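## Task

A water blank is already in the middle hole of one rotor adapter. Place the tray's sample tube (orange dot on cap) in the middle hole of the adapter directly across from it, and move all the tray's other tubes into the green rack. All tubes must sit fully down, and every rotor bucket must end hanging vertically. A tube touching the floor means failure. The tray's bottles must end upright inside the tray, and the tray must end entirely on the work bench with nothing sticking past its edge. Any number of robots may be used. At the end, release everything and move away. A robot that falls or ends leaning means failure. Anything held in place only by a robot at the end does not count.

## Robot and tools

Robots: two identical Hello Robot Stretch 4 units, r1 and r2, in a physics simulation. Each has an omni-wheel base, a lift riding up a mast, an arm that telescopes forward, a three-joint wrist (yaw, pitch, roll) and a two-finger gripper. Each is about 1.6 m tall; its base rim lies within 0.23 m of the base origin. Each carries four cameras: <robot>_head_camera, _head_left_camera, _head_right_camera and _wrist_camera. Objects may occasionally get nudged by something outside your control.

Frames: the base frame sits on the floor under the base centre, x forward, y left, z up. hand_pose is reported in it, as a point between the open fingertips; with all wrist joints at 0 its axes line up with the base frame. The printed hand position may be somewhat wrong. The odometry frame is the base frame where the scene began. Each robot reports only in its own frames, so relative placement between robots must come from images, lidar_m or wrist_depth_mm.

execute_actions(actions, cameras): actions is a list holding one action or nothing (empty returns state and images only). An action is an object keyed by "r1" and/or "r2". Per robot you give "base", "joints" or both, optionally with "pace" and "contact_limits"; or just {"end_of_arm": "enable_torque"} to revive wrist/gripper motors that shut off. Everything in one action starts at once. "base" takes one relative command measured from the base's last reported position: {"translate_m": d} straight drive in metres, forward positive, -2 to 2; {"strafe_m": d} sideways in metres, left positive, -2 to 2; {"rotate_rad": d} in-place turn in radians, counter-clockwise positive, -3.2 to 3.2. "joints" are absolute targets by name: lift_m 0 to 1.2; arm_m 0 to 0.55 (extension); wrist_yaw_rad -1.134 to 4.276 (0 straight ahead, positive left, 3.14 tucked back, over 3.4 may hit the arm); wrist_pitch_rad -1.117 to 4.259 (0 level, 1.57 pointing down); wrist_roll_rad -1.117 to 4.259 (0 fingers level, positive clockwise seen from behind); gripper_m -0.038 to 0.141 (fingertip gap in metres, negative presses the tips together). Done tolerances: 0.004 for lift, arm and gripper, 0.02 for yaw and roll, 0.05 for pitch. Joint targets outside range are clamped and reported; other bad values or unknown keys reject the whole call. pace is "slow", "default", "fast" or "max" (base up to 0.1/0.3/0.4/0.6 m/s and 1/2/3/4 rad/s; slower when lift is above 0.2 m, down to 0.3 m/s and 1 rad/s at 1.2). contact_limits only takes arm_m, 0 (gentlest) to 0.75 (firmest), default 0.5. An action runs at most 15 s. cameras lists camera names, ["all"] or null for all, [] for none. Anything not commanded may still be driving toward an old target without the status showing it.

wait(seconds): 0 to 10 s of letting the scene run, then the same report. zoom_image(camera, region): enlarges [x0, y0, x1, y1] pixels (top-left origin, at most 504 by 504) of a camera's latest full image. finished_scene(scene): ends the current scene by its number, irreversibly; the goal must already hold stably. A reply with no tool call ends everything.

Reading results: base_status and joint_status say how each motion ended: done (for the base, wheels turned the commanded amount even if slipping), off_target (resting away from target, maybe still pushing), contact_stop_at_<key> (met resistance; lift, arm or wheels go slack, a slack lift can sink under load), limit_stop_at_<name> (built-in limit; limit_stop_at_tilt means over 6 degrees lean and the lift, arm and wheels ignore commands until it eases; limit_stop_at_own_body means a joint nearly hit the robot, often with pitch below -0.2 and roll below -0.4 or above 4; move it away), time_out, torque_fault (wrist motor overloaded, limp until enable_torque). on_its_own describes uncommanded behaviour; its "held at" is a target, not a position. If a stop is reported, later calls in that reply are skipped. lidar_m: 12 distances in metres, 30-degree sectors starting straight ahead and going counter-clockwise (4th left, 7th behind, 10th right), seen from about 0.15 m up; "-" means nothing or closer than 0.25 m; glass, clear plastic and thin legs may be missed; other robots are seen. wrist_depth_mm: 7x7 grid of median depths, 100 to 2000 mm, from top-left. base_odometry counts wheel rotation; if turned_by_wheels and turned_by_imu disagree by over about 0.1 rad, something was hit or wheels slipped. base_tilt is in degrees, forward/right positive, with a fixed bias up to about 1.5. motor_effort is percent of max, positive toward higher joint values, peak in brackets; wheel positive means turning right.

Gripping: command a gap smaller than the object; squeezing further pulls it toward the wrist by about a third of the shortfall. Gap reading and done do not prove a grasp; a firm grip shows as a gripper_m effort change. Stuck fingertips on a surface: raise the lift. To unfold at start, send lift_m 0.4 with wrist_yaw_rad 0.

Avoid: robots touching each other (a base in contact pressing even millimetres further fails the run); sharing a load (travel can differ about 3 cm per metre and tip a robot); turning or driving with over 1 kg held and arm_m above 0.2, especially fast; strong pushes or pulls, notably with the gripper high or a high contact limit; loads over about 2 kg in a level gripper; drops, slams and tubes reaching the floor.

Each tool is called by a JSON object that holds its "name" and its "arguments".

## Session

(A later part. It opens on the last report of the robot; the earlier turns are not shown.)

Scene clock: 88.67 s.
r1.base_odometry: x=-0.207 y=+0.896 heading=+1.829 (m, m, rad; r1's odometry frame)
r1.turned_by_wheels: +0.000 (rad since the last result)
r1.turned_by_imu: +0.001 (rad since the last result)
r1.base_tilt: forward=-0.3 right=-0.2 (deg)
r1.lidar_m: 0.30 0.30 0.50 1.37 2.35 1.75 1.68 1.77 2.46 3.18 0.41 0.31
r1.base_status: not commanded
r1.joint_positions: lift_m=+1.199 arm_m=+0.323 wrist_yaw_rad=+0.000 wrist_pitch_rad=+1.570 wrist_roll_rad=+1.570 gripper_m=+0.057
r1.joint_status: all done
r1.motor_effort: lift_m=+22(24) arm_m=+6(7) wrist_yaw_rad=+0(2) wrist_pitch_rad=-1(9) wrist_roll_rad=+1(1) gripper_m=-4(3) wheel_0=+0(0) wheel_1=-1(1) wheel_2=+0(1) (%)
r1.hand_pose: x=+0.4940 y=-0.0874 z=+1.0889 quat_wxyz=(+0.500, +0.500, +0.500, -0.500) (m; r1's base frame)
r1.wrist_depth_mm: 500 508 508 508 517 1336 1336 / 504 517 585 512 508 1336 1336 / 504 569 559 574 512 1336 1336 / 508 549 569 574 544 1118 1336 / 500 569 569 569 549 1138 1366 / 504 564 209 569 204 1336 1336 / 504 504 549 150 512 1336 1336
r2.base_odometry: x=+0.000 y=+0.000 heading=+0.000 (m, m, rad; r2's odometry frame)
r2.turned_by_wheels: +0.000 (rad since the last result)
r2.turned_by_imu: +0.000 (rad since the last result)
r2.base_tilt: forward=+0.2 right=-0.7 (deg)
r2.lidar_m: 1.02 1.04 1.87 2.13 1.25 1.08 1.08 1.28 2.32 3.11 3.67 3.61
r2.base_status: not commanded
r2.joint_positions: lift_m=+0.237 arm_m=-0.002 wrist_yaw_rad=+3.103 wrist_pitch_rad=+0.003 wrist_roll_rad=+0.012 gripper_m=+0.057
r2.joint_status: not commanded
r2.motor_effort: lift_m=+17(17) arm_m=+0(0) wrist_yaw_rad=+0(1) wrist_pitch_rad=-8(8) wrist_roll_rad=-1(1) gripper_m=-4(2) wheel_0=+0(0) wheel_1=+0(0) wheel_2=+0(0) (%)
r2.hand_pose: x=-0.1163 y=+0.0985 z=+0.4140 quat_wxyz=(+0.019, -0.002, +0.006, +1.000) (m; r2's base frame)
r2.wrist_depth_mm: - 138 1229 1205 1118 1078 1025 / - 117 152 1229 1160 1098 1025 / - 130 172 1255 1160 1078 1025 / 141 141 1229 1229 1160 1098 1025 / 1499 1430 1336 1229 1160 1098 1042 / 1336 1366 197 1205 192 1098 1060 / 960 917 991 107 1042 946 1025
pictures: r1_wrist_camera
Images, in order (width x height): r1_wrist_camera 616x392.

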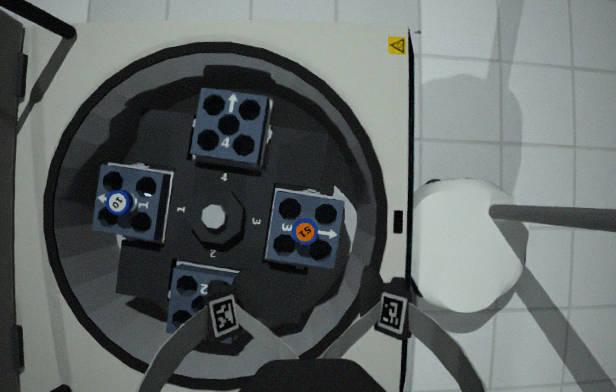

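{"name": "execute_actions", "arguments": {"actions": [{"r1":{"base":{"strafe_m":1.125},"joints":{"arm_m":0.467},"pace":"fast"}}], "cameras": []}}

{"name": "execute_actions", "arguments": {"actions": [{"r1":{"base":{"translate_m":0.08},"joints":{"lift_m":1.05}}}], "cameras": ["r1_wrist_camera"]}}

Scene clock: 105.57 s.
r1.base_odometry: x=-1.294 y=+0.609 heading=+1.829 (m, m, rad; r1's odometry frame)
r1.turned_by_wheels: +0.000 (rad since the last result)
r1.turned_by_imu: +0.001 (rad since the last result)
r1.base_tilt: forward=-0.1 right=-0.2 (deg)
r1.lidar_m: 0.32 0.33 0.50 4.42 2.29 1.71 1.64 1.74 2.38 1.20 0.46 0.34
r1.base_status: done
r1.joint_positions: lift_m=+1.199 arm_m=+0.466 wrist_yaw_rad=+0.000 wrist_pitch_rad=+1.570 wrist_roll_rad=+1.570 gripper_m=+0.057
r1.joint_status: all done
r1.motor_effort: lift_m=+23(23) arm_m=+7(7) wrist_yaw_rad=-1(1) wrist_pitch_rad=+0(0) wrist_roll_rad=+1(1) gripper_m=+0(4) wheel_0=+1(8) wheel_1=-2(10) wheel_2=+0(1) (%)
r1.hand_pose: x=+0.6370 y=-0.0874 z=+1.0889 quat_wxyz=(+0.501, +0.500, +0.500, -0.499) (m; r1's base frame)
r1.wrist_depth_mm: 549 549 554 559 559 559 1336 / 544 549 549 554 559 559 1336 / 549 549 549 549 554 554 1366 / 544 549 549 554 549 554 1336 / 549 549 488 544 554 559 1118 / 549 549 209 554 204 559 1366 / 549 500 466 150 559 559 1336
r2.base_odometry: x=+0.000 y=+0.000 heading=+0.000 (m, m, rad; r2's odometry frame)
r2.turned_by_wheels: +0.000 (rad since the last result)
r2.turned_by_imu: -0.001 (rad since the last result)
r2.base_tilt: forward=+0.2 right=-0.6 (deg)
r2.lidar_m: 1.01 1.06 1.87 2.10 1.26 1.08 1.09 1.27 2.30 3.11 3.65 3.62
r2.base_status: not commanded
r2.joint_positions: lift_m=+0.237 arm_m=-0.002 wrist_yaw_rad=+3.103 wrist_pitch_rad=+0.003 wrist_roll_rad=+0.012 gripper_m=+0.057
r2.joint_status: not commanded
r2.motor_effort: lift_m=+17(17) arm_m=+0(0) wrist_yaw_rad=+0(1) wrist_pitch_rad=-8(8) wrist_roll_rad=+0(0) gripper_m=-5(1) wheel_0=+0(0) wheel_1=+0(0) wheel_2=+0(0) (%)
r2.hand_pose: x=-0.1163 y=+0.0985 z=+0.4140 quat_wxyz=(+0.019, -0.002, +0.006, +1.000) (m; r2's base frame)
r2.wrist_depth_mm: - 138 1255 1205 1138 1078 1060 / - 117 151 1229 1182 1078 1042 / - 130 172 1229 1160 1098 1025 / 141 141 1281 1229 1160 1078 1042 / 1499 1430 1308 1229 1138 1098 1025 / 1336 1366 198 1182 191 1098 1042 / 946 917 976 107 1025 931 1025
pictures: none
No camera images: the call's "cameras" was empty. Leave "cameras" out to get every camera's image.

Scene clock: 107.27 s.
r1.base_odometry: x=-1.315 y=+0.686 heading=+1.829 (m, m, rad; r1's odometry frame)
r1.turned_by_wheels: +0.000 (rad since the last result)
r1.turned_by_imu: +0.001 (rad since the last result)
r1.base_tilt: forward=-0.2 right=-0.1 (deg)
r1.lidar_m: 0.25 0.28 0.38 4.41 2.39 1.79 1.72 1.79 2.50 0.90 0.36 0.26
r1.base_status: done
r1.joint_positions: lift_m=+1.050 arm_m=+0.466 wrist_yaw_rad=+0.000 wrist_pitch_rad=+1.570 wrist_roll_rad=+1.570 gripper_m=+0.057
r1.joint_status: all done
r1.motor_effort: lift_m=+18(22) arm_m=+6(7) wrist_yaw_rad=+0(1) wrist_pitch_rad=+1(0) wrist_roll_rad=+1(1) gripper_m=-1(1) wheel_0=+1(1) wheel_1=+0(4) wheel_2=+0(5) (%)
r1.hand_pose: x=+0.6370 y=-0.0874 z=+0.9399 quat_wxyz=(+0.501, +0.500, +0.500, -0.499) (m; r1's base frame)
r1.wrist_depth_mm: 399 402 402 404 404 407 410 / 399 402 404 404 404 410 410 / 399 399 402 402 404 407 410 / 397 402 402 404 404 407 407 / 399 399 399 342 394 285 407 / 399 399 209 373 204 257 407 / 399 384 387 150 404 387 407
r2.base_odometry: x=+0.000 y=+0.000 heading=+0.000 (m, m, rad; r2's odometry frame)
r2.turned_by_wheels: +0.000 (rad since the last result)
r2.turned_by_imu: +0.000 (rad since the last result)
r2.base_tilt: forward=+0.4 right=-0.6 (deg)
r2.lidar_m: 1.03 1.04 1.86 2.12 1.22 1.08 1.09 1.29 2.31 3.10 3.64 3.62
r2.base_status: not commanded
r2.joint_positions: lift_m=+0.237 arm_m=-0.002 wrist_yaw_rad=+3.103 wrist_pitch_rad=+0.003 wrist_roll_rad=+0.012 gripper_m=+0.057
r2.joint_status: not commanded
r2.motor_effort: lift_m=+17(17) arm_m=+0(0) wrist_yaw_rad=+0(0) wrist_pitch_rad=-8(9) wrist_roll_rad=+0(0) gripper_m=-3(0) wheel_0=+0(0) wheel_1=+0(0) wheel_2=+0(0) (%)
r2.hand_pose: x=-0.1163 y=+0.0985 z=+0.4140 quat_wxyz=(+0.019, -0.002, +0.006, +1.000) (m; r2's base frame)
r2.wrist_depth_mm: - 138 1255 1205 1138 1078 1008 / - 117 152 1205 1138 1098 1042 / - 130 172 1229 1160 1078 1042 / 141 141 1308 1205 1160 1098 1025 / 1499 1430 1308 1229 1160 1098 1042 / 1308 1366 198 1205 191 1098 1042 / 946 917 976 107 1042 917 1025
pictures: r1_wrist_camera
Images, in order (width x height): r1_wrist_camera 616x392.

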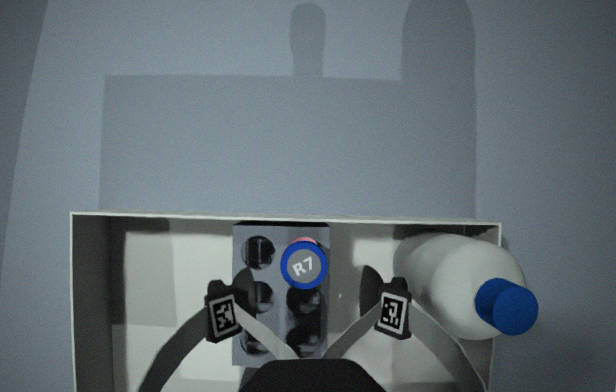

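{"name": "execute_actions", "arguments": {"actions": [{"r1":{"joints":{"lift_m":0.968,"gripper_m":0.05,"arm_m":0.469}}}], "cameras": []}}

{"name": "execute_actions", "arguments": {"actions": [{"r1":{"joints":{"gripper_m":0.005}}}], "cameras": []}}

{"name": "execute_actions", "arguments": {"actions": [{"r1":{"joints":{"lift_m":1.2}}}], "cameras": []}}

{"name": "execute_actions", "arguments": {"actions": [{"r1":{"base":{"strafe_m":0.6}}}], "cameras": ["r1_wrist_camera"]}}

Scene clock: 113.50 s.
r1.base_odometry: x=-1.315 y=+0.686 heading=+1.829 (m, m, rad; r1's odometry frame)
r1.turned_by_wheels: +0.000 (rad since the last result)
r1.turned_by_imu: +0.001 (rad since the last result)
r1.base_tilt: forward=-0.1 right=-0.1 (deg)
r1.lidar_m: 0.25 0.26 0.38 4.41 2.38 1.80 1.73 1.80 2.51 0.93 0.33 0.25
r1.base_status: not commanded
r1.joint_positions: lift_m=+0.968 arm_m=+0.468 wrist_yaw_rad=+0.000 wrist_pitch_rad=+1.570 wrist_roll_rad=+1.570 gripper_m=+0.050
r1.joint_status: all done
r1.motor_effort: lift_m=+18(18) arm_m=+7(7) wrist_yaw_rad=-1(1) wrist_pitch_rad=+0(1) wrist_roll_rad=+0(0) gripper_m=-3(1) wheel_0=+1(1) wheel_1=+0(0) wheel_2=+0(0) (%)
r1.hand_pose: x=+0.6390 y=-0.0874 z=+0.8579 quat_wxyz=(+0.501, +0.500, +0.500, -0.499) (m; r1's base frame)
r1.wrist_depth_mm: 317 320 320 322 324 324 325 / 317 319 320 320 322 324 325 / 319 319 319 322 322 324 325 / 319 320 320 320 322 325 325 / 298 315 312 258 320 247 252 / 296 317 198 198 197 199 179 / 294 315 259 144 320 186 -
r2.base_odometry: x=+0.000 y=+0.000 heading=+0.000 (m, m, rad; r2's odometry frame)
r2.turned_by_wheels: +0.000 (rad since the last result)
r2.turned_by_imu: +0.000 (rad since the last result)
r2.base_tilt: forward=+0.0 right=-0.7 (deg)
r2.lidar_m: 1.03 1.06 1.85 2.13 1.24 1.08 1.08 1.28 2.31 3.10 3.66 3.62
r2.base_status: not commanded
r2.joint_positions: lift_m=+0.237 arm_m=-0.002 wrist_yaw_rad=+3.103 wrist_pitch_rad=+0.003 wrist_roll_rad=+0.012 gripper_m=+0.057
r2.joint_status: not commanded
r2.motor_effort: lift_m=+17(17) arm_m=+0(0) wrist_yaw_rad=-2(2) wrist_pitch_rad=-9(9) wrist_roll_rad=-1(0) gripper_m=-2(3) wheel_0=+0(0) wheel_1=+0(0) wheel_2=+0(0) (%)
r2.hand_pose: x=-0.1163 y=+0.0985 z=+0.4140 quat_wxyz=(+0.019, -0.002, +0.006, +1.000) (m; r2's base frame)
r2.wrist_depth_mm: - 138 1281 1229 1138 1078 1025 / - 117 152 1229 1138 1078 1042 / - 130 172 1229 1160 1078 1042 / 141 141 1281 1205 1138 1098 1042 / 1499 1430 1308 1229 1138 1098 1042 / 1336 1308 198 1205 191 1098 1042 / 960 917 976 107 1042 931 1025
pictures: none
No camera images: the call's "cameras" was empty. Leave "cameras" out to get every camera's image.

Scene clock: 114.73 s.
r1.base_odometry: x=-1.315 y=+0.686 heading=+1.829 (m, m, rad; r1's odometry frame)
r1.turned_by_wheels: +0.000 (rad since the last result)
r1.turned_by_imu: +0.000 (rad since the last result)
r1.base_tilt: forward=-0.2 right=-0.1 (deg)
r1.lidar_m: 0.25 0.28 0.38 4.41 2.40 1.80 1.72 1.79 2.50 0.93 0.35 0.26
r1.base_status: not commanded
r1.joint_positions: lift_m=+0.968 arm_m=+0.468 wrist_yaw_rad=+0.000 wrist_pitch_rad=+1.570 wrist_roll_rad=+1.570 gripper_m=+0.005
r1.joint_status: all done
r1.motor_effort: lift_m=+18(18) arm_m=+7(7) wrist_yaw_rad=-1(0) wrist_pitch_rad=-1(1) wrist_roll_rad=+1(1) gripper_m=-15(16) wheel_0=+1(1) wheel_1=+0(0) wheel_2=+0(0) (%)
r1.hand_pose: x=+0.6390 y=-0.0874 z=+0.8579 quat_wxyz=(+0.501, +0.500, +0.500, -0.499) (m; r1's base frame)
r1.wrist_depth_mm: 319 319 320 320 322 325 325 / 317 319 319 322 322 324 325 / 317 319 319 322 324 325 325 / 319 319 319 320 322 325 325 / 296 315 312 257 319 247 251 / 296 317 191 189 190 199 178 / 294 315 258 150 320 182 -
r2.base_odometry: x=+0.000 y=+0.000 heading=+0.000 (m, m, rad; r2's odometry frame)
r2.turned_by_wheels: +0.000 (rad since the last result)
r2.turned_by_imu: +0.000 (rad since the last result)
r2.base_tilt: forward=+0.2 right=-0.6 (deg)
r2.lidar_m: 1.02 1.05 1.87 2.11 1.23 1.08 1.09 1.28 2.32 3.10 3.65 3.61
r2.base_status: not commanded
r2.joint_positions: lift_m=+0.237 arm_m=-0.002 wrist_yaw_rad=+3.103 wrist_pitch_rad=+0.003 wrist_roll_rad=+0.012 gripper_m=+0.057
r2.joint_status: not commanded
r2.motor_effort: lift_m=+17(17) arm_m=+0(0) wrist_yaw_rad=-1(1) wrist_pitch_rad=-9(7) wrist_roll_rad=+0(2) gripper_m=-4(3) wheel_0=+0(0) wheel_1=+0(0) wheel_2=+0(0) (%)
r2.hand_pose: x=-0.1163 y=+0.0985 z=+0.4140 quat_wxyz=(+0.019, -0.002, +0.006, +1.000) (m; r2's base frame)
r2.wrist_depth_mm: - 138 1281 1205 1160 1078 1042 / - 117 151 1229 1160 1098 1025 / - 130 172 1255 1160 1098 1042 / 141 141 1255 1229 1160 1078 1025 / 1499 1366 1281 1255 1138 1098 1025 / 1336 1336 197 1205 191 1098 1042 / 946 917 991 107 1042 931 1025
pictures: none
No camera images: the call's "cameras" was empty. Leave "cameras" out to get every camera's image.

Scene clock: 116.77 s.
r1.base_odometry: x=-1.315 y=+0.686 heading=+1.829 (m, m, rad; r1's odometry frame)
r1.turned_by_wheels: +0.000 (rad since the last result)
r1.turned_by_imu: +0.001 (rad since the last result)
r1.base_tilt: forward=-0.1 right=-0.1 (deg)
r1.lidar_m: 0.25 0.26 0.37 4.42 2.38 1.79 1.74 1.82 2.53 0.92 0.36 0.26
r1.base_status: not commanded
r1.joint_positions: lift_m=+1.199 arm_m=+0.468 wrist_yaw_rad=+0.000 wrist_pitch_rad=+1.570 wrist_roll_rad=+1.570 gripper_m=+0.005
r1.joint_status: all done
r1.motor_effort: lift_m=+23(24) arm_m=+7(7) wrist_yaw_rad=-1(1) wrist_pitch_rad=+0(0) wrist_roll_rad=+2(1) gripper_m=-13(15) wheel_0=+1(1) wheel_1=+0(0) wheel_2=+0(0) (%)
r1.hand_pose: x=+0.6390 y=-0.0874 z=+1.0889 quat_wxyz=(+0.501, +0.500, +0.500, -0.499) (m; r1's base frame)
r1.wrist_depth_mm: 1308 549 554 554 559 559 960 / 1308 549 549 554 559 559 946 / 544 549 549 559 554 559 1366 / 549 549 554 554 554 559 946 / 549 549 544 544 424 559 1118 / 549 549 191 189 190 554 1366 / 549 544 517 150 554 559 1336
r2.base_odometry: x=+0.000 y=+0.000 heading=+0.000 (m, m, rad; r2's odometry frame)
r2.turned_by_wheels: +0.000 (rad since the last result)
r2.turned_by_imu: +0.000 (rad since the last result)
r2.base_tilt: forward=+0.2 right=-0.4 (deg)
r2.lidar_m: 1.02 1.06 1.87 2.12 1.21 1.07 1.08 1.29 2.31 3.11 3.65 3.62
r2.base_status: not commanded
r2.joint_positions: lift_m=+0.237 arm_m=-0.002 wrist_yaw_rad=+3.103 wrist_pitch_rad=+0.003 wrist_roll_rad=+0.012 gripper_m=+0.057
r2.joint_status: not commanded
r2.motor_effort: lift_m=+17(17) arm_m=+0(0) wrist_yaw_rad=-1(2) wrist_pitch_rad=-9(9) wrist_roll_rad=+1(1) gripper_m=-5(4) wheel_0=+0(0) wheel_1=+0(0) wheel_2=+0(0) (%)
r2.hand_pose: x=-0.1163 y=+0.0985 z=+0.4140 quat_wxyz=(+0.019, -0.002, +0.006, +1.000) (m; r2's base frame)
r2.wrist_depth_mm: - 138 1255 1205 1160 1078 1025 / - 117 152 1229 1138 1098 1025 / - 130 172 1229 1160 1078 1025 / 141 141 1308 1229 1138 1078 1025 / 1537 1397 1308 1255 1138 1098 1042 / 1366 1366 198 1205 191 1078 1060 / 946 917 991 107 1042 946 1025
pictures: none
No camera images: the call's "cameras" was empty. Leave "cameras" out to get every camera's image.

Scene clock: 120.10 s.
r1.base_odometry: x=-1.895 y=+0.533 heading=+1.829 (m, m, rad; r1's odometry frame)
r1.turned_by_wheels: +0.000 (rad since the last result)
r1.turned_by_imu: +0.000 (rad since the last result)
r1.base_tilt: forward=-0.2 right=-0.2 (deg)
r1.lidar_m: 0.25 0.28 3.94 3.80 2.40 1.76 1.73 1.82 2.47 0.98 0.37 0.27
r1.base_status: done
r1.joint_positions: lift_m=+1.199 arm_m=+0.468 wrist_yaw_rad=+0.000 wrist_pitch_rad=+1.570 wrist_roll_rad=+1.570 gripper_m=+0.005
r1.joint_status: not commanded
r1.motor_effort: lift_m=+23(23) arm_m=+7(7) wrist_yaw_rad=+1(0) wrist_pitch_rad=+0(1) wrist_roll_rad=+0(0) gripper_m=-17(17) wheel_0=+2(8) wheel_1=-2(7) wheel_2=+0(0) (%)
r1.hand_pose: x=+0.6390 y=-0.0874 z=+1.0889 quat_wxyz=(+0.501, +0.500, +0.500, -0.499) (m; r1's base frame)
r1.wrist_depth_mm: 544 549 549 559 554 554 1366 / 544 549 554 554 559 564 1336 / 549 554 549 554 554 554 1336 / 549 549 549 549 554 559 1118 / 544 549 554 535 559 559 1118 / 549 549 191 188 190 559 1336 / 549 549 549 150 554 559 1336
r2.base_odometry: x=+0.000 y=+0.000 heading=+0.000 (m, m, rad; r2's odometry frame)
r2.turned_by_wheels: +0.000 (rad since the last result)
r2.turned_by_imu: +0.000 (rad since the last result)
r2.base_tilt: forward=+0.1 right=-0.5 (deg)
r2.lidar_m: 1.01 1.04 1.86 2.12 1.24 1.08 1.09 1.30 2.33 3.11 3.65 3.61
r2.base_status: not commanded
r2.joint_positions: lift_m=+0.237 arm_m=-0.002 wrist_yaw_rad=+3.103 wrist_pitch_rad=+0.003 wrist_roll_rad=+0.012 gripper_m=+0.057
r2.joint_status: not commanded
r2.motor_effort: lift_m=+17(17) arm_m=+0(0) wrist_yaw_rad=-1(1) wrist_pitch_rad=-8(8) wrist_roll_rad=+1(1) gripper_m=-3(1) wheel_0=+0(0) wheel_1=+0(0) wheel_2=+0(0) (%)
r2.hand_pose: x=-0.1163 y=+0.0985 z=+0.4140 quat_wxyz=(+0.019, -0.002, +0.006, +1.000) (m; r2's base frame)
r2.wrist_depth_mm: - 139 1281 1229 1160 1078 1042 / - 117 151 1205 1160 1098 1060 / - 130 172 1205 1182 1098 1042 / 141 141 1281 1229 1160 1078 1042 / 1499 1397 1366 1255 1138 1098 1042 / 1336 1336 198 1229 191 1078 1042 / 946 917 1008 107 1042 946 1025
pictures: r1_wrist_camera
Images, in order (width x height): r1_wrist_camera 616x392.

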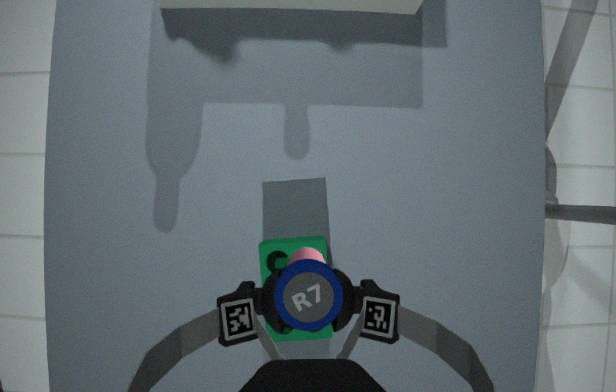

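{"name": "execute_actions", "arguments": {"actions": [{"r1":{"base":{"strafe_m":0.033},"joints":{"lift_m":1.06}}}], "cameras": ["r1_wrist_camera"]}}

Scene clock: 126.77 s.
r1.base_odometry: x=-1.927 y=+0.524 heading=+1.829 (m, m, rad; r1's odometry frame)
r1.turned_by_wheels: +0.000 (rad since the last result)
r1.turned_by_imu: +0.001 (rad since the last result)
r1.base_tilt: forward=-0.1 right=-0.2 (deg)
r1.lidar_m: 0.26 0.29 3.90 3.78 2.39 1.75 1.72 1.78 2.47 0.98 0.37 0.27
r1.base_status: done
r1.joint_positions: lift_m=+1.060 arm_m=+0.468 wrist_yaw_rad=+0.000 wrist_pitch_rad=+1.570 wrist_roll_rad=+1.570 gripper_m=+0.005
r1.joint_status: all done
r1.motor_effort: lift_m=+18(21) arm_m=+7(7) wrist_yaw_rad=-1(2) wrist_pitch_rad=+0(2) wrist_roll_rad=+0(1) gripper_m=-13(15) wheel_0=+1(4) wheel_1=-2(9) wheel_2=-1(1) (%)
r1.hand_pose: x=+0.6390 y=-0.0874 z=+0.9499 quat_wxyz=(+0.501, +0.500, +0.500, -0.499) (m; r1's base frame)
r1.wrist_depth_mm: 407 413 413 415 415 418 418 / 410 413 413 413 418 418 418 / 407 410 413 413 415 421 418 / 410 413 415 415 415 415 418 / 407 410 413 353 418 418 418 / 407 410 191 189 190 418 418 / 407 410 413 150 415 418 415
r2.base_odometry: x=+0.000 y=+0.000 heading=+0.000 (m, m, rad; r2's odometry frame)
r2.turned_by_wheels: +0.000 (rad since the last result)
r2.turned_by_imu: +0.000 (rad since the last result)
r2.base_tilt: forward=+0.1 right=-0.7 (deg)
r2.lidar_m: 1.01 1.06 1.89 2.11 1.24 1.08 1.10 1.29 2.33 3.10 3.67 3.62
r2.base_status: not commanded
r2.joint_positions: lift_m=+0.237 arm_m=-0.002 wrist_yaw_rad=+3.103 wrist_pitch_rad=+0.003 wrist_roll_rad=+0.012 gripper_m=+0.057
r2.joint_status: not commanded
r2.motor_effort: lift_m=+17(17) arm_m=+0(0) wrist_yaw_rad=+0(0) wrist_pitch_rad=-9(9) wrist_roll_rad=-1(1) gripper_m=-4(1) wheel_0=+0(0) wheel_1=+0(0) wheel_2=+0(0) (%)
r2.hand_pose: x=-0.1163 y=+0.0985 z=+0.4140 quat_wxyz=(+0.019, -0.002, +0.006, +1.000) (m; r2's base frame)
r2.wrist_depth_mm: - 138 1229 1205 1160 1078 1025 / - 117 152 1205 1160 1098 1025 / - 130 172 1205 1160 1078 1042 / 141 141 1281 1205 1182 1098 1025 / 1537 1397 1308 1255 1160 1098 1042 / 1366 1336 197 1255 192 1098 1025 / 946 931 991 107 1042 946 1025
pictures: r1_wrist_camera
Images, in order (width x height): r1_wrist_camera 616x392.

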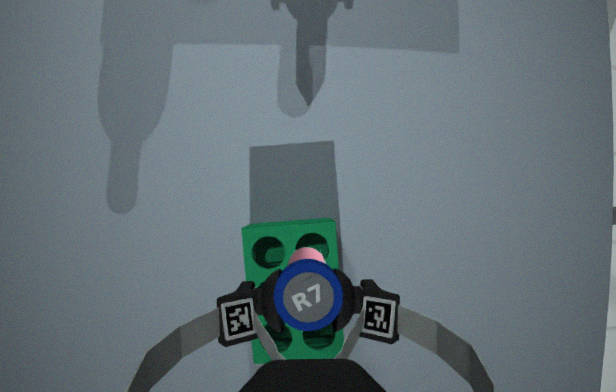

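{"name": "execute_actions", "arguments": {"actions": [{"r1":{"joints":{"arm_m":0.464}}}], "cameras": []}}

{"name": "execute_actions", "arguments": {"actions": [{"r1":{"joints":{"lift_m":0.963},"pace":"slow"}}], "cameras": []}}

{"name": "execute_actions", "arguments": {"actions": [{"r1":{"joints":{"gripper_m":0.057}}}], "cameras": []}}

{"name": "execute_actions", "arguments": {"actions": [{"r1":{"joints":{"lift_m":1.2}}}], "cameras": ["r1_wrist_camera"]}}

Scene clock: 132.17 s.
r1.base_odometry: x=-1.927 y=+0.524 heading=+1.829 (m, m, rad; r1's odometry frame)
r1.turned_by_wheels: +0.000 (rad since the last result)
r1.turned_by_imu: +0.001 (rad since the last result)
r1.base_tilt: forward=+0.0 right=-0.2 (deg)
r1.lidar_m: 0.27 0.28 3.90 3.77 2.40 1.76 1.70 1.78 2.46 0.98 0.37 0.28
r1.base_status: not commanded
r1.joint_positions: lift_m=+1.060 arm_m=+0.465 wrist_yaw_rad=+0.000 wrist_pitch_rad=+1.570 wrist_roll_rad=+1.570 gripper_m=+0.005
r1.joint_status: all done
r1.motor_effort: lift_m=+18(18) arm_m=-7(10) wrist_yaw_rad=+0(0) wrist_pitch_rad=-1(1) wrist_roll_rad=+1(1) gripper_m=-12(15) wheel_0=+1(2) wheel_1=-2(1) wheel_2=+0(0) (%)
r1.hand_pose: x=+0.6363 y=-0.0874 z=+0.9499 quat_wxyz=(+0.501, +0.500, +0.500, -0.499) (m; r1's base frame)
r1.wrist_depth_mm: 407 413 413 413 415 418 418 / 407 410 410 415 415 418 418 / 407 410 410 413 415 418 418 / 410 410 413 413 413 418 418 / 407 410 410 353 413 418 418 / 410 410 191 189 191 418 421 / 410 410 410 150 413 418 418
r2.base_odometry: x=+0.000 y=+0.000 heading=+0.000 (m, m, rad; r2's odometry frame)
r2.turned_by_wheels: +0.000 (rad since the last result)
r2.turned_by_imu: +0.000 (rad since the last result)
r2.base_tilt: forward=+0.1 right=-0.6 (deg)
r2.lidar_m: 1.01 1.05 1.88 2.13 1.26 1.08 1.09 1.28 2.30 3.12 3.66 3.62
r2.base_status: not commanded
r2.joint_positions: lift_m=+0.237 arm_m=-0.002 wrist_yaw_rad=+3.103 wrist_pitch_rad=+0.003 wrist_roll_rad=+0.012 gripper_m=+0.057
r2.joint_status: not commanded
r2.motor_effort: lift_m=+17(17) arm_m=+0(0) wrist_yaw_rad=-1(1) wrist_pitch_rad=-8(7) wrist_roll_rad=-1(0) gripper_m=-1(1) wheel_0=+0(0) wheel_1=+0(0) wheel_2=+0(0) (%)
r2.hand_pose: x=-0.1163 y=+0.0985 z=+0.4140 quat_wxyz=(+0.019, -0.002, +0.006, +1.000) (m; r2's base frame)
r2.wrist_depth_mm: - 138 1255 1255 1138 1060 1025 / - 117 152 1205 1138 1078 1025 / - 130 172 1229 1160 1078 1042 / 141 141 1281 1229 1138 1078 1025 / 1499 1397 1308 1229 1138 1098 1025 / 1336 1397 198 1205 191 1078 1042 / 946 917 1008 107 1060 946 1025
pictures: none
No camera images: the call's "cameras" was empty. Leave "cameras" out to get every camera's image.

Scene clock: 133.83 s.
r1.base_odometry: x=-1.927 y=+0.524 heading=+1.829 (m, m, rad; r1's odometry frame)
r1.turned_by_wheels: +0.000 (rad since the last result)
r1.turned_by_imu: +0.000 (rad since the last result)
r1.base_tilt: forward=-0.2 right=-0.1 (deg)
r1.lidar_m: 0.25 0.28 3.92 3.77 2.38 1.76 1.70 1.78 2.47 0.98 0.37 0.28
r1.base_status: not commanded
r1.joint_positions: lift_m=+0.963 arm_m=+0.465 wrist_yaw_rad=+0.000 wrist_pitch_rad=+1.570 wrist_roll_rad=+1.570 gripper_m=+0.005
r1.joint_status: all done
r1.motor_effort: lift_m=+18(18) arm_m=-7(6) wrist_yaw_rad=+0(1) wrist_pitch_rad=-2(2) wrist_roll_rad=+1(1) gripper_m=-17(15) wheel_0=+1(1) wheel_1=-2(2) wheel_2=-1(0) (%)
r1.hand_pose: x=+0.6363 y=-0.0874 z=+0.8529 quat_wxyz=(+0.500, +0.500, +0.500, -0.500) (m; r1's base frame)
r1.wrist_depth_mm: 314 314 315 315 317 319 320 / 312 314 314 317 319 320 320 / 312 312 315 317 317 319 320 / 312 314 314 317 319 319 320 / 312 314 314 256 317 319 320 / 312 314 191 189 190 319 320 / 312 314 270 150 319 319 319
r2.base_odometry: x=+0.000 y=+0.000 heading=+0.000 (m, m, rad; r2's odometry frame)
r2.turned_by_wheels: +0.000 (rad since the last result)
r2.turned_by_imu: +0.000 (rad since the last result)
r2.base_tilt: forward=+0.2 right=-0.6 (deg)
r2.lidar_m: 1.03 1.05 1.86 2.14 1.26 1.09 1.09 1.28 2.29 3.11 3.65 3.62
r2.base_status: not commanded
r2.joint_positions: lift_m=+0.237 arm_m=-0.002 wrist_yaw_rad=+3.103 wrist_pitch_rad=+0.003 wrist_roll_rad=+0.012 gripper_m=+0.057
r2.joint_status: not commanded
r2.motor_effort: lift_m=+17(17) arm_m=+0(0) wrist_yaw_rad=-1(2) wrist_pitch_rad=-8(8) wrist_roll_rad=+0(1) gripper_m=-8(3) wheel_0=+0(0) wheel_1=+0(0) wheel_2=+0(0) (%)
r2.hand_pose: x=-0.1163 y=+0.0985 z=+0.4140 quat_wxyz=(+0.019, -0.002, +0.006, +1.000) (m; r2's base frame)
r2.wrist_depth_mm: - 138 1281 1229 1160 1078 1042 / - 117 152 1205 1138 1078 1025 / - 130 172 1229 1138 1078 1025 / 141 141 1255 1229 1160 1118 1025 / 1499 1430 1336 1229 1160 1098 1042 / 1336 1366 198 1229 192 1078 1042 / 960 917 991 107 1025 946 1025
pictures: none
No camera images: the call's "cameras" was empty. Leave "cameras" out to get every camera's image.

Scene clock: 135.17 s.
r1.base_odometry: x=-1.927 y=+0.524 heading=+1.829 (m, m, rad; r1's odometry frame)
r1.turned_by_wheels: +0.000 (rad since the last result)
r1.turned_by_imu: +0.000 (rad since the last result)
r1.base_tilt: forward=-0.2 right=-0.2 (deg)
r1.lidar_m: 0.25 0.29 3.92 3.78 2.40 1.76 1.71 1.79 2.49 1.00 0.37 0.27
r1.base_status: not commanded
r1.joint_positions: lift_m=+0.963 arm_m=+0.465 wrist_yaw_rad=+0.000 wrist_pitch_rad=+1.570 wrist_roll_rad=+1.570 gripper_m=+0.057
r1.joint_status: all done
r1.motor_effort: lift_m=+18(18) arm_m=-7(6) wrist_yaw_rad=+1(2) wrist_pitch_rad=-1(1) wrist_roll_rad=+0(1) gripper_m=-1(15) wheel_0=+1(1) wheel_1=-2(2) wheel_2=+0(1) (%)
r1.hand_pose: x=+0.6363 y=-0.0874 z=+0.8529 quat_wxyz=(+0.500, +0.500, +0.500, -0.500) (m; r1's base frame)
r1.wrist_depth_mm: 310 314 315 317 317 319 320 / 312 314 315 315 319 319 320 / 312 314 315 317 317 320 322 / 314 314 315 315 319 320 320 / 312 314 314 256 319 319 320 / 312 314 209 195 204 319 320 / 312 314 287 150 317 319 320
r2.base_odometry: x=+0.000 y=+0.000 heading=+0.000 (m, m, rad; r2's odometry frame)
r2.turned_by_wheels: +0.000 (rad since the last result)
r2.turned_by_imu: +0.000 (rad since the last result)
r2.base_tilt: forward=+0.2 right=-0.7 (deg)
r2.lidar_m: 1.04 1.05 1.90 2.10 1.26 1.08 1.08 1.27 2.31 3.11 3.64 3.62
r2.base_status: not commanded
r2.joint_positions: lift_m=+0.237 arm_m=-0.002 wrist_yaw_rad=+3.103 wrist_pitch_rad=+0.003 wrist_roll_rad=+0.012 gripper_m=+0.057
r2.joint_status: not commanded
r2.motor_effort: lift_m=+17(17) arm_m=+0(0) wrist_yaw_rad=+0(0) wrist_pitch_rad=-8(8) wrist_roll_rad=+0(1) gripper_m=-2(5) wheel_0=+0(0) wheel_1=+0(0) wheel_2=+0(0) (%)
r2.hand_pose: x=-0.1163 y=+0.0985 z=+0.4140 quat_wxyz=(+0.019, -0.002, +0.006, +1.000) (m; r2's base frame)
r2.wrist_depth_mm: - 138 1281 1229 1160 1078 1042 / - 117 152 1182 1160 1098 1025 / - 130 172 1229 1160 1118 1025 / 141 141 1255 1229 1160 1118 1060 / 1537 1430 1308 1205 1138 1118 1042 / 1336 1336 198 1205 191 1078 1042 / 960 917 991 107 1025 946 1025
pictures: none
No camera images: the call's "cameras" was empty. Leave "cameras" out to get every camera's image.

Scene clock: 137.23 s.
r1.base_odometry: x=-1.927 y=+0.524 heading=+1.829 (m, m, rad; r1's odometry frame)
r1.turned_by_wheels: +0.000 (rad since the last result)
r1.turned_by_imu: +0.001 (rad since the last result)
r1.base_tilt: forward=-0.2 right=-0.1 (deg)
r1.lidar_m: 0.26 0.29 3.91 3.77 2.41 1.73 1.72 1.81 2.50 1.01 0.37 0.29
r1.base_status: not commanded
r1.joint_positions: lift_m=+1.199 arm_m=+0.465 wrist_yaw_rad=+0.000 wrist_pitch_rad=+1.570 wrist_roll_rad=+1.570 gripper_m=+0.057
r1.joint_status: all done
r1.motor_effort: lift_m=+23(24) arm_m=-7(7) wrist_yaw_rad=-1(3) wrist_pitch_rad=-2(1) wrist_roll_rad=+0(0) gripper_m=-1(0) wheel_0=+2(1) wheel_1=-2(2) wheel_2=+0(0) (%)
r1.hand_pose: x=+0.6362 y=-0.0874 z=+1.0889 quat_wxyz=(+0.500, +0.500, +0.500, -0.500) (m; r1's base frame)
r1.wrist_depth_mm: 549 549 554 554 554 559 1366 / 549 549 554 559 559 559 1336 / 544 544 554 554 554 559 1366 / 554 549 549 559 554 559 1118 / 549 549 554 544 554 559 1118 / 544 549 209 549 204 559 1366 / 549 549 554 150 554 559 1336
r2.base_odometry: x=+0.000 y=+0.000 heading=+0.000 (m, m, rad; r2's odometry frame)
r2.turned_by_wheels: +0.000 (rad since the last result)
r2.turned_by_imu: +0.000 (rad since the last result)
r2.base_tilt: forward=+0.1 right=-0.6 (deg)
r2.lidar_m: 1.02 1.05 1.87 2.11 1.25 1.08 1.07 1.29 2.32 3.10 3.67 3.61
r2.base_status: not commanded
r2.joint_positions: lift_m=+0.237 arm_m=-0.002 wrist_yaw_rad=+3.103 wrist_pitch_rad=+0.003 wrist_roll_rad=+0.012 gripper_m=+0.057
r2.joint_status: not commanded
r2.motor_effort: lift_m=+17(17) arm_m=+0(0) wrist_yaw_rad=-1(1) wrist_pitch_rad=-7(8) wrist_roll_rad=+0(2) gripper_m=-1(3) wheel_0=+0(0) wheel_1=+0(0) wheel_2=+0(0) (%)
r2.hand_pose: x=-0.1163 y=+0.0985 z=+0.4140 quat_wxyz=(+0.019, -0.002, +0.006, +1.000) (m; r2's base frame)
r2.wrist_depth_mm: - 138 1281 1229 1138 1078 1008 / - 117 152 1229 1138 1078 1025 / - 130 172 1229 1160 1098 1042 / 141 141 1255 1229 1160 1098 1025 / 1537 1397 1308 1255 1138 1098 1042 / 1336 1366 198 1205 191 1098 1042 / 960 904 976 107 1025 931 1008
pictures: r1_wrist_camera
Images, in order (width x height): r1_wrist_camera 616x392.

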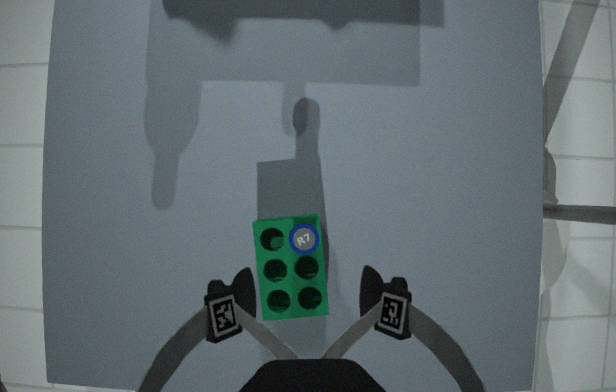

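{"name": "execute_actions", "arguments": {"actions": [{"r1":{"base":{"strafe_m":-0.393},"joints":{"arm_m":0.47}}}], "cameras": []}}

{"name": "execute_actions", "arguments": {"actions": [{"r1":{"joints":{"lift_m":1.05}}}], "cameras": ["r1_wrist_camera"]}}

Scene clock: 145.03 s.
r1.base_odometry: x=-1.547 y=+0.625 heading=+1.829 (m, m, rad; r1's odometry frame)
r1.turned_by_wheels: +0.000 (rad since the last result)
r1.turned_by_imu: +0.002 (rad since the last result)
r1.base_tilt: forward=-0.1 right=-0.2 (deg)
r1.lidar_m: 0.25 0.28 0.37 4.18 2.37 1.78 1.73 1.81 2.49 0.97 0.36 0.26
r1.base_status: done
r1.joint_positions: lift_m=+1.199 arm_m=+0.469 wrist_yaw_rad=+0.000 wrist_pitch_rad=+1.570 wrist_roll_rad=+1.570 gripper_m=+0.057
r1.joint_status: all done
r1.motor_effort: lift_m=+22(23) arm_m=+7(5) wrist_yaw_rad=-3(0) wrist_pitch_rad=+0(1) wrist_roll_rad=+1(0) gripper_m=-5(2) wheel_0=+0(10) wheel_1=+0(9) wheel_2=-1(0) (%)
r1.hand_pose: x=+0.6399 y=-0.0874 z=+1.0889 quat_wxyz=(+0.501, +0.500, +0.500, -0.499) (m; r1's base frame)
r1.wrist_depth_mm: 1308 549 535 525 433 554 946 / 549 549 554 549 500 559 960 / 549 549 549 549 554 559 1336 / 549 549 544 492 554 559 960 / 549 549 549 544 554 559 1118 / 549 549 209 554 204 564 1336 / 549 549 554 150 554 559 1366
r2.base_odometry: x=+0.000 y=+0.000 heading=+0.000 (m, m, rad; r2's odometry frame)
r2.turned_by_wheels: +0.000 (rad since the last result)
r2.turned_by_imu: -0.001 (rad since the last result)
r2.base_tilt: forward=+0.1 right=-0.6 (deg)
r2.lidar_m: 1.00 1.05 1.90 2.12 1.24 1.09 1.09 1.29 2.31 3.12 3.66 3.62
r2.base_status: not commanded
r2.joint_positions: lift_m=+0.237 arm_m=-0.002 wrist_yaw_rad=+3.103 wrist_pitch_rad=+0.003 wrist_roll_rad=+0.012 gripper_m=+0.057
r2.joint_status: not commanded
r2.motor_effort: lift_m=+17(17) arm_m=+0(0) wrist_yaw_rad=-2(1) wrist_pitch_rad=-8(8) wrist_roll_rad=+0(1) gripper_m=+2(2) wheel_0=+0(0) wheel_1=+0(0) wheel_2=+0(0) (%)
r2.hand_pose: x=-0.1163 y=+0.0985 z=+0.4140 quat_wxyz=(+0.019, -0.002, +0.006, +1.000) (m; r2's base frame)
r2.wrist_depth_mm: - 138 1255 1205 1138 1098 1025 / - 117 151 1205 1138 1098 1008 / - 129 171 1205 1160 1078 1042 / 141 141 1281 1255 1182 1098 1025 / 1499 1430 1308 1229 1138 1098 1025 / 1336 1366 198 1229 191 1078 1042 / 960 931 991 107 1042 946 1025
pictures: none
No camera images: the call's "cameras" was empty. Leave "cameras" out to get every camera's image.

Scene clock: 146.73 s.
r1.base_odometry: x=-1.547 y=+0.625 heading=+1.829 (m, m, rad; r1's odometry frame)
r1.turned_by_wheels: +0.000 (rad since the last result)
r1.turned_by_imu: +0.000 (rad since the last result)
r1.base_tilt: forward=-0.2 right=-0.2 (deg)
r1.lidar_m: 0.25 0.27 0.40 4.19 2.39 1.81 1.72 1.79 2.49 0.98 0.34 0.27
r1.base_status: not commanded
r1.joint_positions: lift_m=+1.050 arm_m=+0.469 wrist_yaw_rad=+0.000 wrist_pitch_rad=+1.570 wrist_roll_rad=+1.570 gripper_m=+0.057
r1.joint_status: all done
r1.motor_effort: lift_m=+18(21) arm_m=+6(7) wrist_yaw_rad=-1(1) wrist_pitch_rad=+0(0) wrist_roll_rad=+1(2) gripper_m=-3(4) wheel_0=+0(0) wheel_1=+0(0) wheel_2=-1(1) (%)
r1.hand_pose: x=+0.6399 y=-0.0874 z=+0.9399 quat_wxyz=(+0.501, +0.500, +0.500, -0.499) (m; r1's base frame)
r1.wrist_depth_mm: 397 397 399 370 394 330 407 / 397 399 402 370 402 402 407 / 399 397 399 402 404 404 407 / 345 362 399 394 402 404 407 / 230 286 394 340 402 404 410 / 399 399 209 402 204 407 410 / 399 399 402 150 404 407 413
r2.base_odometry: x=+0.000 y=+0.000 heading=+0.000 (m, m, rad; r2's odometry frame)
r2.turned_by_wheels: +0.000 (rad since the last result)
r2.turned_by_imu: +0.000 (rad since the last result)
r2.base_tilt: forward=+0.2 right=-0.7 (deg)
r2.lidar_m: 1.02 1.05 1.87 2.13 1.25 1.08 1.08 1.28 2.33 3.10 3.65 3.63
r2.base_status: not commanded
r2.joint_positions: lift_m=+0.237 arm_m=-0.002 wrist_yaw_rad=+3.103 wrist_pitch_rad=+0.003 wrist_roll_rad=+0.012 gripper_m=+0.057
r2.joint_status: not commanded
r2.motor_effort: lift_m=+17(17) arm_m=+0(0) wrist_yaw_rad=-1(2) wrist_pitch_rad=-9(8) wrist_roll_rad=+2(2) gripper_m=-7(2) wheel_0=+0(0) wheel_1=+0(0) wheel_2=+0(0) (%)
r2.hand_pose: x=-0.1163 y=+0.0985 z=+0.4140 quat_wxyz=(+0.019, -0.002, +0.006, +1.000) (m; r2's base frame)
r2.wrist_depth_mm: - 138 1308 1229 1138 1060 1042 / - 117 152 1229 1160 1078 1042 / - 130 171 1229 1160 1060 1042 / 140 141 1281 1229 1182 1098 1042 / 1464 1430 1281 1229 1160 1078 1025 / 1336 1397 197 1205 191 1098 1042 / 946 904 1008 107 1042 931 1025
pictures: r1_wrist_camera
Images, in order (width x height): r1_wrist_camera 616x392.

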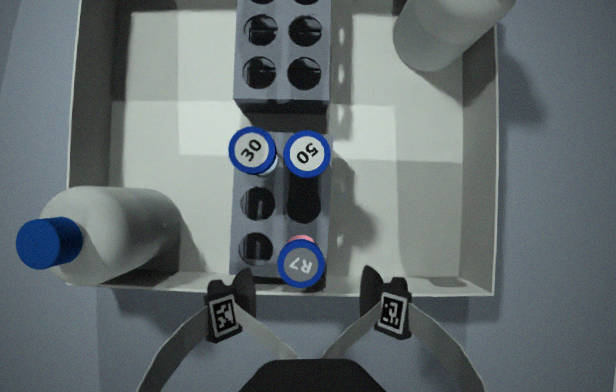

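{"name": "execute_actions", "arguments": {"actions": [{"r1":{"joints":{"lift_m":0.968,"arm_m":0.474}}}], "cameras": []}}

{"name": "execute_actions", "arguments": {"actions": [{"r1":{"joints":{"gripper_m":0.005}}}], "cameras": []}}

{"name": "execute_actions", "arguments": {"actions": [{"r1":{"joints":{"lift_m":1.2}}}], "cameras": []}}

{"name": "execute_actions", "arguments": {"actions": [{"r1":{"base":{"strafe_m":0.475},"joints":{"arm_m":0.457}}}], "cameras": []}}

{"name": "execute_actions", "arguments": {"actions": [{"r1":{"joints":{"lift_m":1.1}}}], "cameras": ["r1_wrist_camera"]}}

Scene clock: 154.93 s.
r1.base_odometry: x=-1.547 y=+0.625 heading=+1.829 (m, m, rad; r1's odometry frame)
r1.turned_by_wheels: +0.000 (rad since the last result)
r1.turned_by_imu: +0.001 (rad since the last result)
r1.base_tilt: forward=-0.2 right=+0.0 (deg)
r1.lidar_m: 0.25 0.27 0.38 4.18 2.36 1.79 1.72 1.79 2.50 0.98 0.35 0.25
r1.base_status: not commanded
r1.joint_positions: lift_m=+0.968 arm_m=+0.473 wrist_yaw_rad=+0.000 wrist_pitch_rad=+1.570 wrist_roll_rad=+1.570 gripper_m=+0.057
r1.joint_status: all done
r1.motor_effort: lift_m=+18(18) arm_m=+6(7) wrist_yaw_rad=-1(0) wrist_pitch_rad=+1(0) wrist_roll_rad=+1(1) gripper_m=-1(3) wheel_0=+0(0) wheel_1=+0(0) wheel_2=-1(1) (%)
r1.hand_pose: x=+0.6440 y=-0.0874 z=+0.8579 quat_wxyz=(+0.501, +0.500, +0.500, -0.499) (m; r1's base frame)
r1.wrist_depth_mm: 287 315 314 287 320 309 274 / 293 315 317 293 320 322 260 / 296 317 196 197 320 322 262 / 208 315 312 259 320 322 262 / 183 271 312 258 320 320 260 / 251 293 209 198 204 309 272 / 317 319 320 150 322 324 325
r2.base_odometry: x=+0.000 y=+0.000 heading=+0.000 (m, m, rad; r2's odometry frame)
r2.turned_by_wheels: +0.000 (rad since the last result)
r2.turned_by_imu: +0.000 (rad since the last result)
r2.base_tilt: forward=+0.1 right=-0.5 (deg)
r2.lidar_m: 1.04 1.04 1.86 2.11 1.24 1.07 1.09 1.28 2.31 3.10 3.63 3.60
r2.base_status: not commanded
r2.joint_positions: lift_m=+0.237 arm_m=-0.002 wrist_yaw_rad=+3.103 wrist_pitch_rad=+0.003 wrist_roll_rad=+0.012 gripper_m=+0.057
r2.joint_status: not commanded
r2.motor_effort: lift_m=+17(17) arm_m=+0(0) wrist_yaw_rad=-1(2) wrist_pitch_rad=-8(9) wrist_roll_rad=+1(2) gripper_m=-5(0) wheel_0=+0(0) wheel_1=+0(0) wheel_2=+0(0) (%)
r2.hand_pose: x=-0.1163 y=+0.0985 z=+0.4140 quat_wxyz=(+0.019, -0.002, +0.006, +1.000) (m; r2's base frame)
r2.wrist_depth_mm: - 139 1281 1229 1160 1078 1042 / - 117 151 1229 1182 1078 1025 / - 130 172 1229 1160 1098 1025 / 141 141 1281 1255 1182 1078 1042 / 1499 1397 1308 1229 1138 1098 1025 / 1336 1366 197 1205 191 1078 1042 / 946 917 991 107 1042 946 991
pictures: none
No camera images: the call's "cameras" was empty. Leave "cameras" out to get every camera's image.

Scene clock: 156.27 s.
r1.base_odometry: x=-1.547 y=+0.625 heading=+1.829 (m, m, rad; r1's odometry frame)
r1.turned_by_wheels: +0.000 (rad since the last result)
r1.turned_by_imu: +0.000 (rad since the last result)
r1.base_tilt: forward=-0.2 right=+0.0 (deg)
r1.lidar_m: 0.25 0.28 0.39 4.18 2.39 1.79 1.72 1.80 2.49 0.96 0.35 0.26
r1.base_status: not commanded
r1.joint_positions: lift_m=+0.968 arm_m=+0.473 wrist_yaw_rad=+0.000 wrist_pitch_rad=+1.570 wrist_roll_rad=+1.570 gripper_m=+0.005
r1.joint_status: all done
r1.motor_effort: lift_m=+18(18) arm_m=+7(7) wrist_yaw_rad=-1(0) wrist_pitch_rad=+0(1) wrist_roll_rad=+0(1) gripper_m=-16(13) wheel_0=+0(0) wheel_1=-1(0) wheel_2=-1(1) (%)
r1.hand_pose: x=+0.6440 y=-0.0874 z=+0.8579 quat_wxyz=(+0.501, +0.500, +0.500, -0.499) (m; r1's base frame)
r1.wrist_depth_mm: 287 315 312 289 320 309 274 / 293 315 317 293 320 320 262 / 297 317 196 197 319 320 260 / 207 315 312 258 320 320 262 / 183 271 312 258 320 320 259 / 251 293 191 189 190 307 272 / 317 317 319 153 322 324 325
r2.base_odometry: x=+0.000 y=+0.000 heading=+0.000 (m, m, rad; r2's odometry frame)
r2.turned_by_wheels: +0.000 (rad since the last result)
r2.turned_by_imu: +0.000 (rad since the last result)
r2.base_tilt: forward=+0.2 right=-0.8 (deg)
r2.lidar_m: 1.04 1.04 1.87 2.12 1.25 1.06 1.08 1.30 2.33 3.09 3.64 3.63
r2.base_status: not commanded
r2.joint_positions: lift_m=+0.237 arm_m=-0.002 wrist_yaw_rad=+3.103 wrist_pitch_rad=+0.003 wrist_roll_rad=+0.012 gripper_m=+0.057
r2.joint_status: not commanded
r2.motor_effort: lift_m=+17(17) arm_m=+0(0) wrist_yaw_rad=-1(0) wrist_pitch_rad=-7(8) wrist_roll_rad=+2(2) gripper_m=-2(3) wheel_0=+0(0) wheel_1=+0(0) wheel_2=+0(0) (%)
r2.hand_pose: x=-0.1163 y=+0.0985 z=+0.4140 quat_wxyz=(+0.019, -0.002, +0.006, +1.000) (m; r2's base frame)
r2.wrist_depth_mm: - 138 1255 1205 1160 1078 1008 / - 117 152 1229 1160 1098 1042 / - 129 172 1229 1118 1078 1025 / 141 141 1281 1229 1138 1078 1060 / 1537 1430 1281 1229 1160 1098 1042 / 1336 1397 198 1205 192 1078 1042 / 960 917 991 107 1025 917 1025
pictures: none
No camera images: the call's "cameras" was empty. Leave "cameras" out to get every camera's image.

Scene clock: 158.30 s.
r1.base_odometry: x=-1.547 y=+0.625 heading=+1.829 (m, m, rad; r1's odometry frame)
r1.turned_by_wheels: +0.000 (rad since the last result)
r1.turned_by_imu: +0.001 (rad since the last result)
r1.base_tilt: forward=-0.1 right=-0.1 (deg)
r1.lidar_m: 0.25 0.28 0.38 4.19 2.36 1.81 1.72 1.80 2.51 0.98 0.35 0.25
r1.base_status: not commanded
r1.joint_positions: lift_m=+1.199 arm_m=+0.473 wrist_yaw_rad=+0.000 wrist_pitch_rad=+1.570 wrist_roll_rad=+1.570 gripper_m=+0.005
r1.joint_status: all done
r1.motor_effort: lift_m=+23(24) arm_m=+7(7) wrist_yaw_rad=-2(1) wrist_pitch_rad=-1(1) wrist_roll_rad=+1(0) gripper_m=-15(15) wheel_0=+0(0) wheel_1=+0(0) wheel_2=-1(1) (%)
r1.hand_pose: x=+0.6440 y=-0.0874 z=+1.0889 quat_wxyz=(+0.501, +0.500, +0.500, -0.499) (m; r1's base frame)
r1.wrist_depth_mm: 1308 544 539 512 477 559 946 / 1336 549 549 521 512 559 946 / 549 549 544 549 554 559 1366 / 549 549 544 492 549 559 960 / 549 549 549 492 554 559 1118 / 544 549 191 189 190 559 1366 / 549 549 554 153 554 559 1336
r2.base_odometry: x=+0.000 y=+0.000 heading=+0.000 (m, m, rad; r2's odometry frame)
r2.turned_by_wheels: +0.000 (rad since the last result)
r2.turned_by_imu: +0.000 (rad since the last result)
r2.base_tilt: forward=+0.1 right=-0.7 (deg)
r2.lidar_m: 1.00 1.04 1.88 2.12 1.25 1.08 1.08 1.28 2.31 3.11 3.64 3.62
r2.base_status: not commanded
r2.joint_positions: lift_m=+0.237 arm_m=-0.002 wrist_yaw_rad=+3.103 wrist_pitch_rad=+0.003 wrist_roll_rad=+0.012 gripper_m=+0.057
r2.joint_status: not commanded
r2.motor_effort: lift_m=+17(17) arm_m=+0(0) wrist_yaw_rad=-1(1) wrist_pitch_rad=-8(8) wrist_roll_rad=+1(0) gripper_m=-4(1) wheel_0=+0(0) wheel_1=+0(0) wheel_2=+0(0) (%)
r2.hand_pose: x=-0.1163 y=+0.0985 z=+0.4140 quat_wxyz=(+0.019, -0.002, +0.006, +1.000) (m; r2's base frame)
r2.wrist_depth_mm: - 138 1255 1205 1138 1078 1042 / - 117 152 1229 1138 1098 1042 / - 130 172 1255 1160 1078 1025 / 141 142 1308 1229 1138 1098 1025 / 1537 1397 1308 1229 1182 1098 1042 / 1336 1336 197 1205 191 1098 1042 / 946 917 991 107 1042 931 991
pictures: none
No camera images: the call's "cameras" was empty. Leave "cameras" out to get every camera's image.

Scene clock: 161.20 s.
r1.base_odometry: x=-2.006 y=+0.503 heading=+1.829 (m, m, rad; r1's odometry frame)
r1.turned_by_wheels: +0.000 (rad since the last result)
r1.turned_by_imu: +0.000 (rad since the last result)
r1.base_tilt: forward=-0.1 right=-0.2 (deg)
r1.lidar_m: 0.26 1.79 3.83 3.71 2.40 1.76 1.71 1.80 2.50 0.99 0.38 0.28
r1.base_status: done
r1.joint_positions: lift_m=+1.199 arm_m=+0.458 wrist_yaw_rad=+0.000 wrist_pitch_rad=+1.570 wrist_roll_rad=+1.570 gripper_m=+0.005
r1.joint_status: all done
r1.motor_effort: lift_m=+22(23) arm_m=-7(7) wrist_yaw_rad=+0(1) wrist_pitch_rad=-1(0) wrist_roll_rad=+1(0) gripper_m=-14(17) wheel_0=+0(8) wheel_1=+0(8) wheel_2=+0(1) (%)
r1.hand_pose: x=+0.6293 y=-0.0874 z=+1.0889 quat_wxyz=(+0.501, +0.500, +0.500, -0.499) (m; r1's base frame)
r1.wrist_depth_mm: 544 549 549 554 559 559 1366 / 549 549 549 554 554 559 1366 / 549 544 559 554 554 554 1336 / 549 549 554 544 554 559 1118 / 549 549 549 549 559 559 1118 / 549 549 191 188 190 559 1336 / 1308 1336 1336 153 1336 564 1336
r2.base_odometry: x=+0.000 y=+0.000 heading=+0.000 (m, m, rad; r2's odometry frame)
r2.turned_by_wheels: +0.000 (rad since the last result)
r2.turned_by_imu: +0.000 (rad since the last result)
r2.base_tilt: forward=+0.1 right=-0.5 (deg)
r2.lidar_m: 1.01 1.05 1.87 2.12 1.25 1.08 1.07 1.30 2.31 3.12 3.66 3.62
r2.base_status: not commanded
r2.joint_positions: lift_m=+0.237 arm_m=-0.002 wrist_yaw_rad=+3.103 wrist_pitch_rad=+0.003 wrist_roll_rad=+0.012 gripper_m=+0.057
r2.joint_status: not commanded
r2.motor_effort: lift_m=+17(17) arm_m=+0(0) wrist_yaw_rad=+0(1) wrist_pitch_rad=-8(7) wrist_roll_rad=+0(1) gripper_m=-1(5) wheel_0=+0(0) wheel_1=+0(0) wheel_2=+0(0) (%)
r2.hand_pose: x=-0.1163 y=+0.0985 z=+0.4140 quat_wxyz=(+0.019, -0.002, +0.006, +1.000) (m; r2's base frame)
r2.wrist_depth_mm: - 138 1281 1255 1138 1078 1025 / - 117 151 1229 1138 1098 1025 / - 130 171 1229 1118 1098 1042 / 141 141 1281 1205 1118 1098 1025 / 1537 1430 1336 1255 1138 1098 1060 / 1336 1366 197 1229 192 1078 1042 / 946 917 991 107 1025 931 1025
pictures: none
No camera images: the call's "cameras" was empty. Leave "cameras" out to get every camera's image.

Scene clock: 162.63 s.
r1.base_odometry: x=-2.006 y=+0.503 heading=+1.829 (m, m, rad; r1's odometry frame)
r1.turned_by_wheels: +0.000 (rad since the last result)
r1.turned_by_imu: +0.000 (rad since the last result)
r1.base_tilt: forward=-0.1 right=-0.1 (deg)
r1.lidar_m: 0.25 1.80 3.84 3.69 2.41 1.77 1.71 1.79 2.49 1.00 0.38 0.27
r1.base_status: not commanded
r1.joint_positions: lift_m=+1.100 arm_m=+0.458 wrist_yaw_rad=+0.000 wrist_pitch_rad=+1.570 wrist_roll_rad=+1.570 gripper_m=+0.005
r1.joint_status: all done
r1.motor_effort: lift_m=+18(20) arm_m=-7(7) wrist_yaw_rad=-2(0) wrist_pitch_rad=+0(1) wrist_roll_rad=+0(1) gripper_m=-15(13) wheel_0=+0(0) wheel_1=+0(0) wheel_2=-1(0) (%)
r1.hand_pose: x=+0.6293 y=-0.0874 z=+0.9899 quat_wxyz=(+0.501, +0.500, +0.500, -0.499) (m; r1's base frame)
r1.wrist_depth_mm: 449 452 452 455 459 459 462 / 449 449 452 455 455 459 462 / 449 449 449 455 455 459 462 / 449 449 452 449 452 459 459 / 449 452 452 394 459 459 459 / 449 452 190 189 190 455 459 / 449 449 452 153 455 459 459
r2.base_odometry: x=+0.000 y=+0.000 heading=+0.000 (m, m, rad; r2's odometry frame)
r2.turned_by_wheels: +0.000 (rad since the last result)
r2.turned_by_imu: +0.000 (rad since the last result)
r2.base_tilt: forward=+0.2 right=-0.7 (deg)
r2.lidar_m: 1.04 1.06 1.87 2.11 1.24 1.08 1.10 1.28 2.31 3.09 3.68 3.62
r2.base_status: not commanded
r2.joint_positions: lift_m=+0.237 arm_m=-0.002 wrist_yaw_rad=+3.103 wrist_pitch_rad=+0.003 wrist_roll_rad=+0.012 gripper_m=+0.057
r2.joint_status: not commanded
r2.motor_effort: lift_m=+17(17) arm_m=+0(0) wrist_yaw_rad=+0(1) wrist_pitch_rad=-9(7) wrist_roll_rad=-3(1) gripper_m=-1(2) wheel_0=+0(0) wheel_1=+0(0) wheel_2=+0(0) (%)
r2.hand_pose: x=-0.1163 y=+0.0985 z=+0.4140 quat_wxyz=(+0.019, -0.002, +0.006, +1.000) (m; r2's base frame)
r2.wrist_depth_mm: - 138 1255 1205 1138 1078 1025 / - 117 152 1229 1138 1060 1025 / - 130 172 1229 1138 1078 1025 / 141 141 1281 1229 1138 1078 1042 / 1464 1430 1308 1205 1138 1098 1042 / 1336 1366 197 1229 191 1098 1042 / 960 917 1008 107 1042 946 1025
pictures: r1_wrist_camera
Images, in order (width x height): r1_wrist_camera 616x392.

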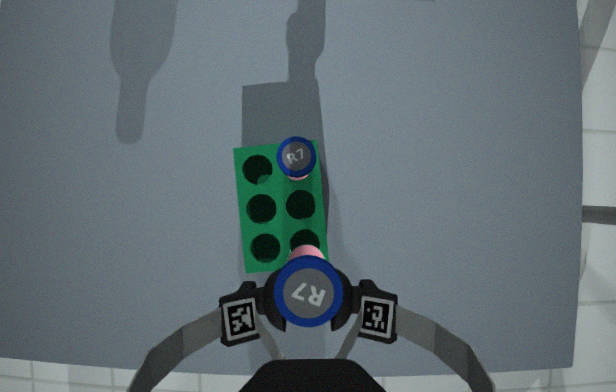

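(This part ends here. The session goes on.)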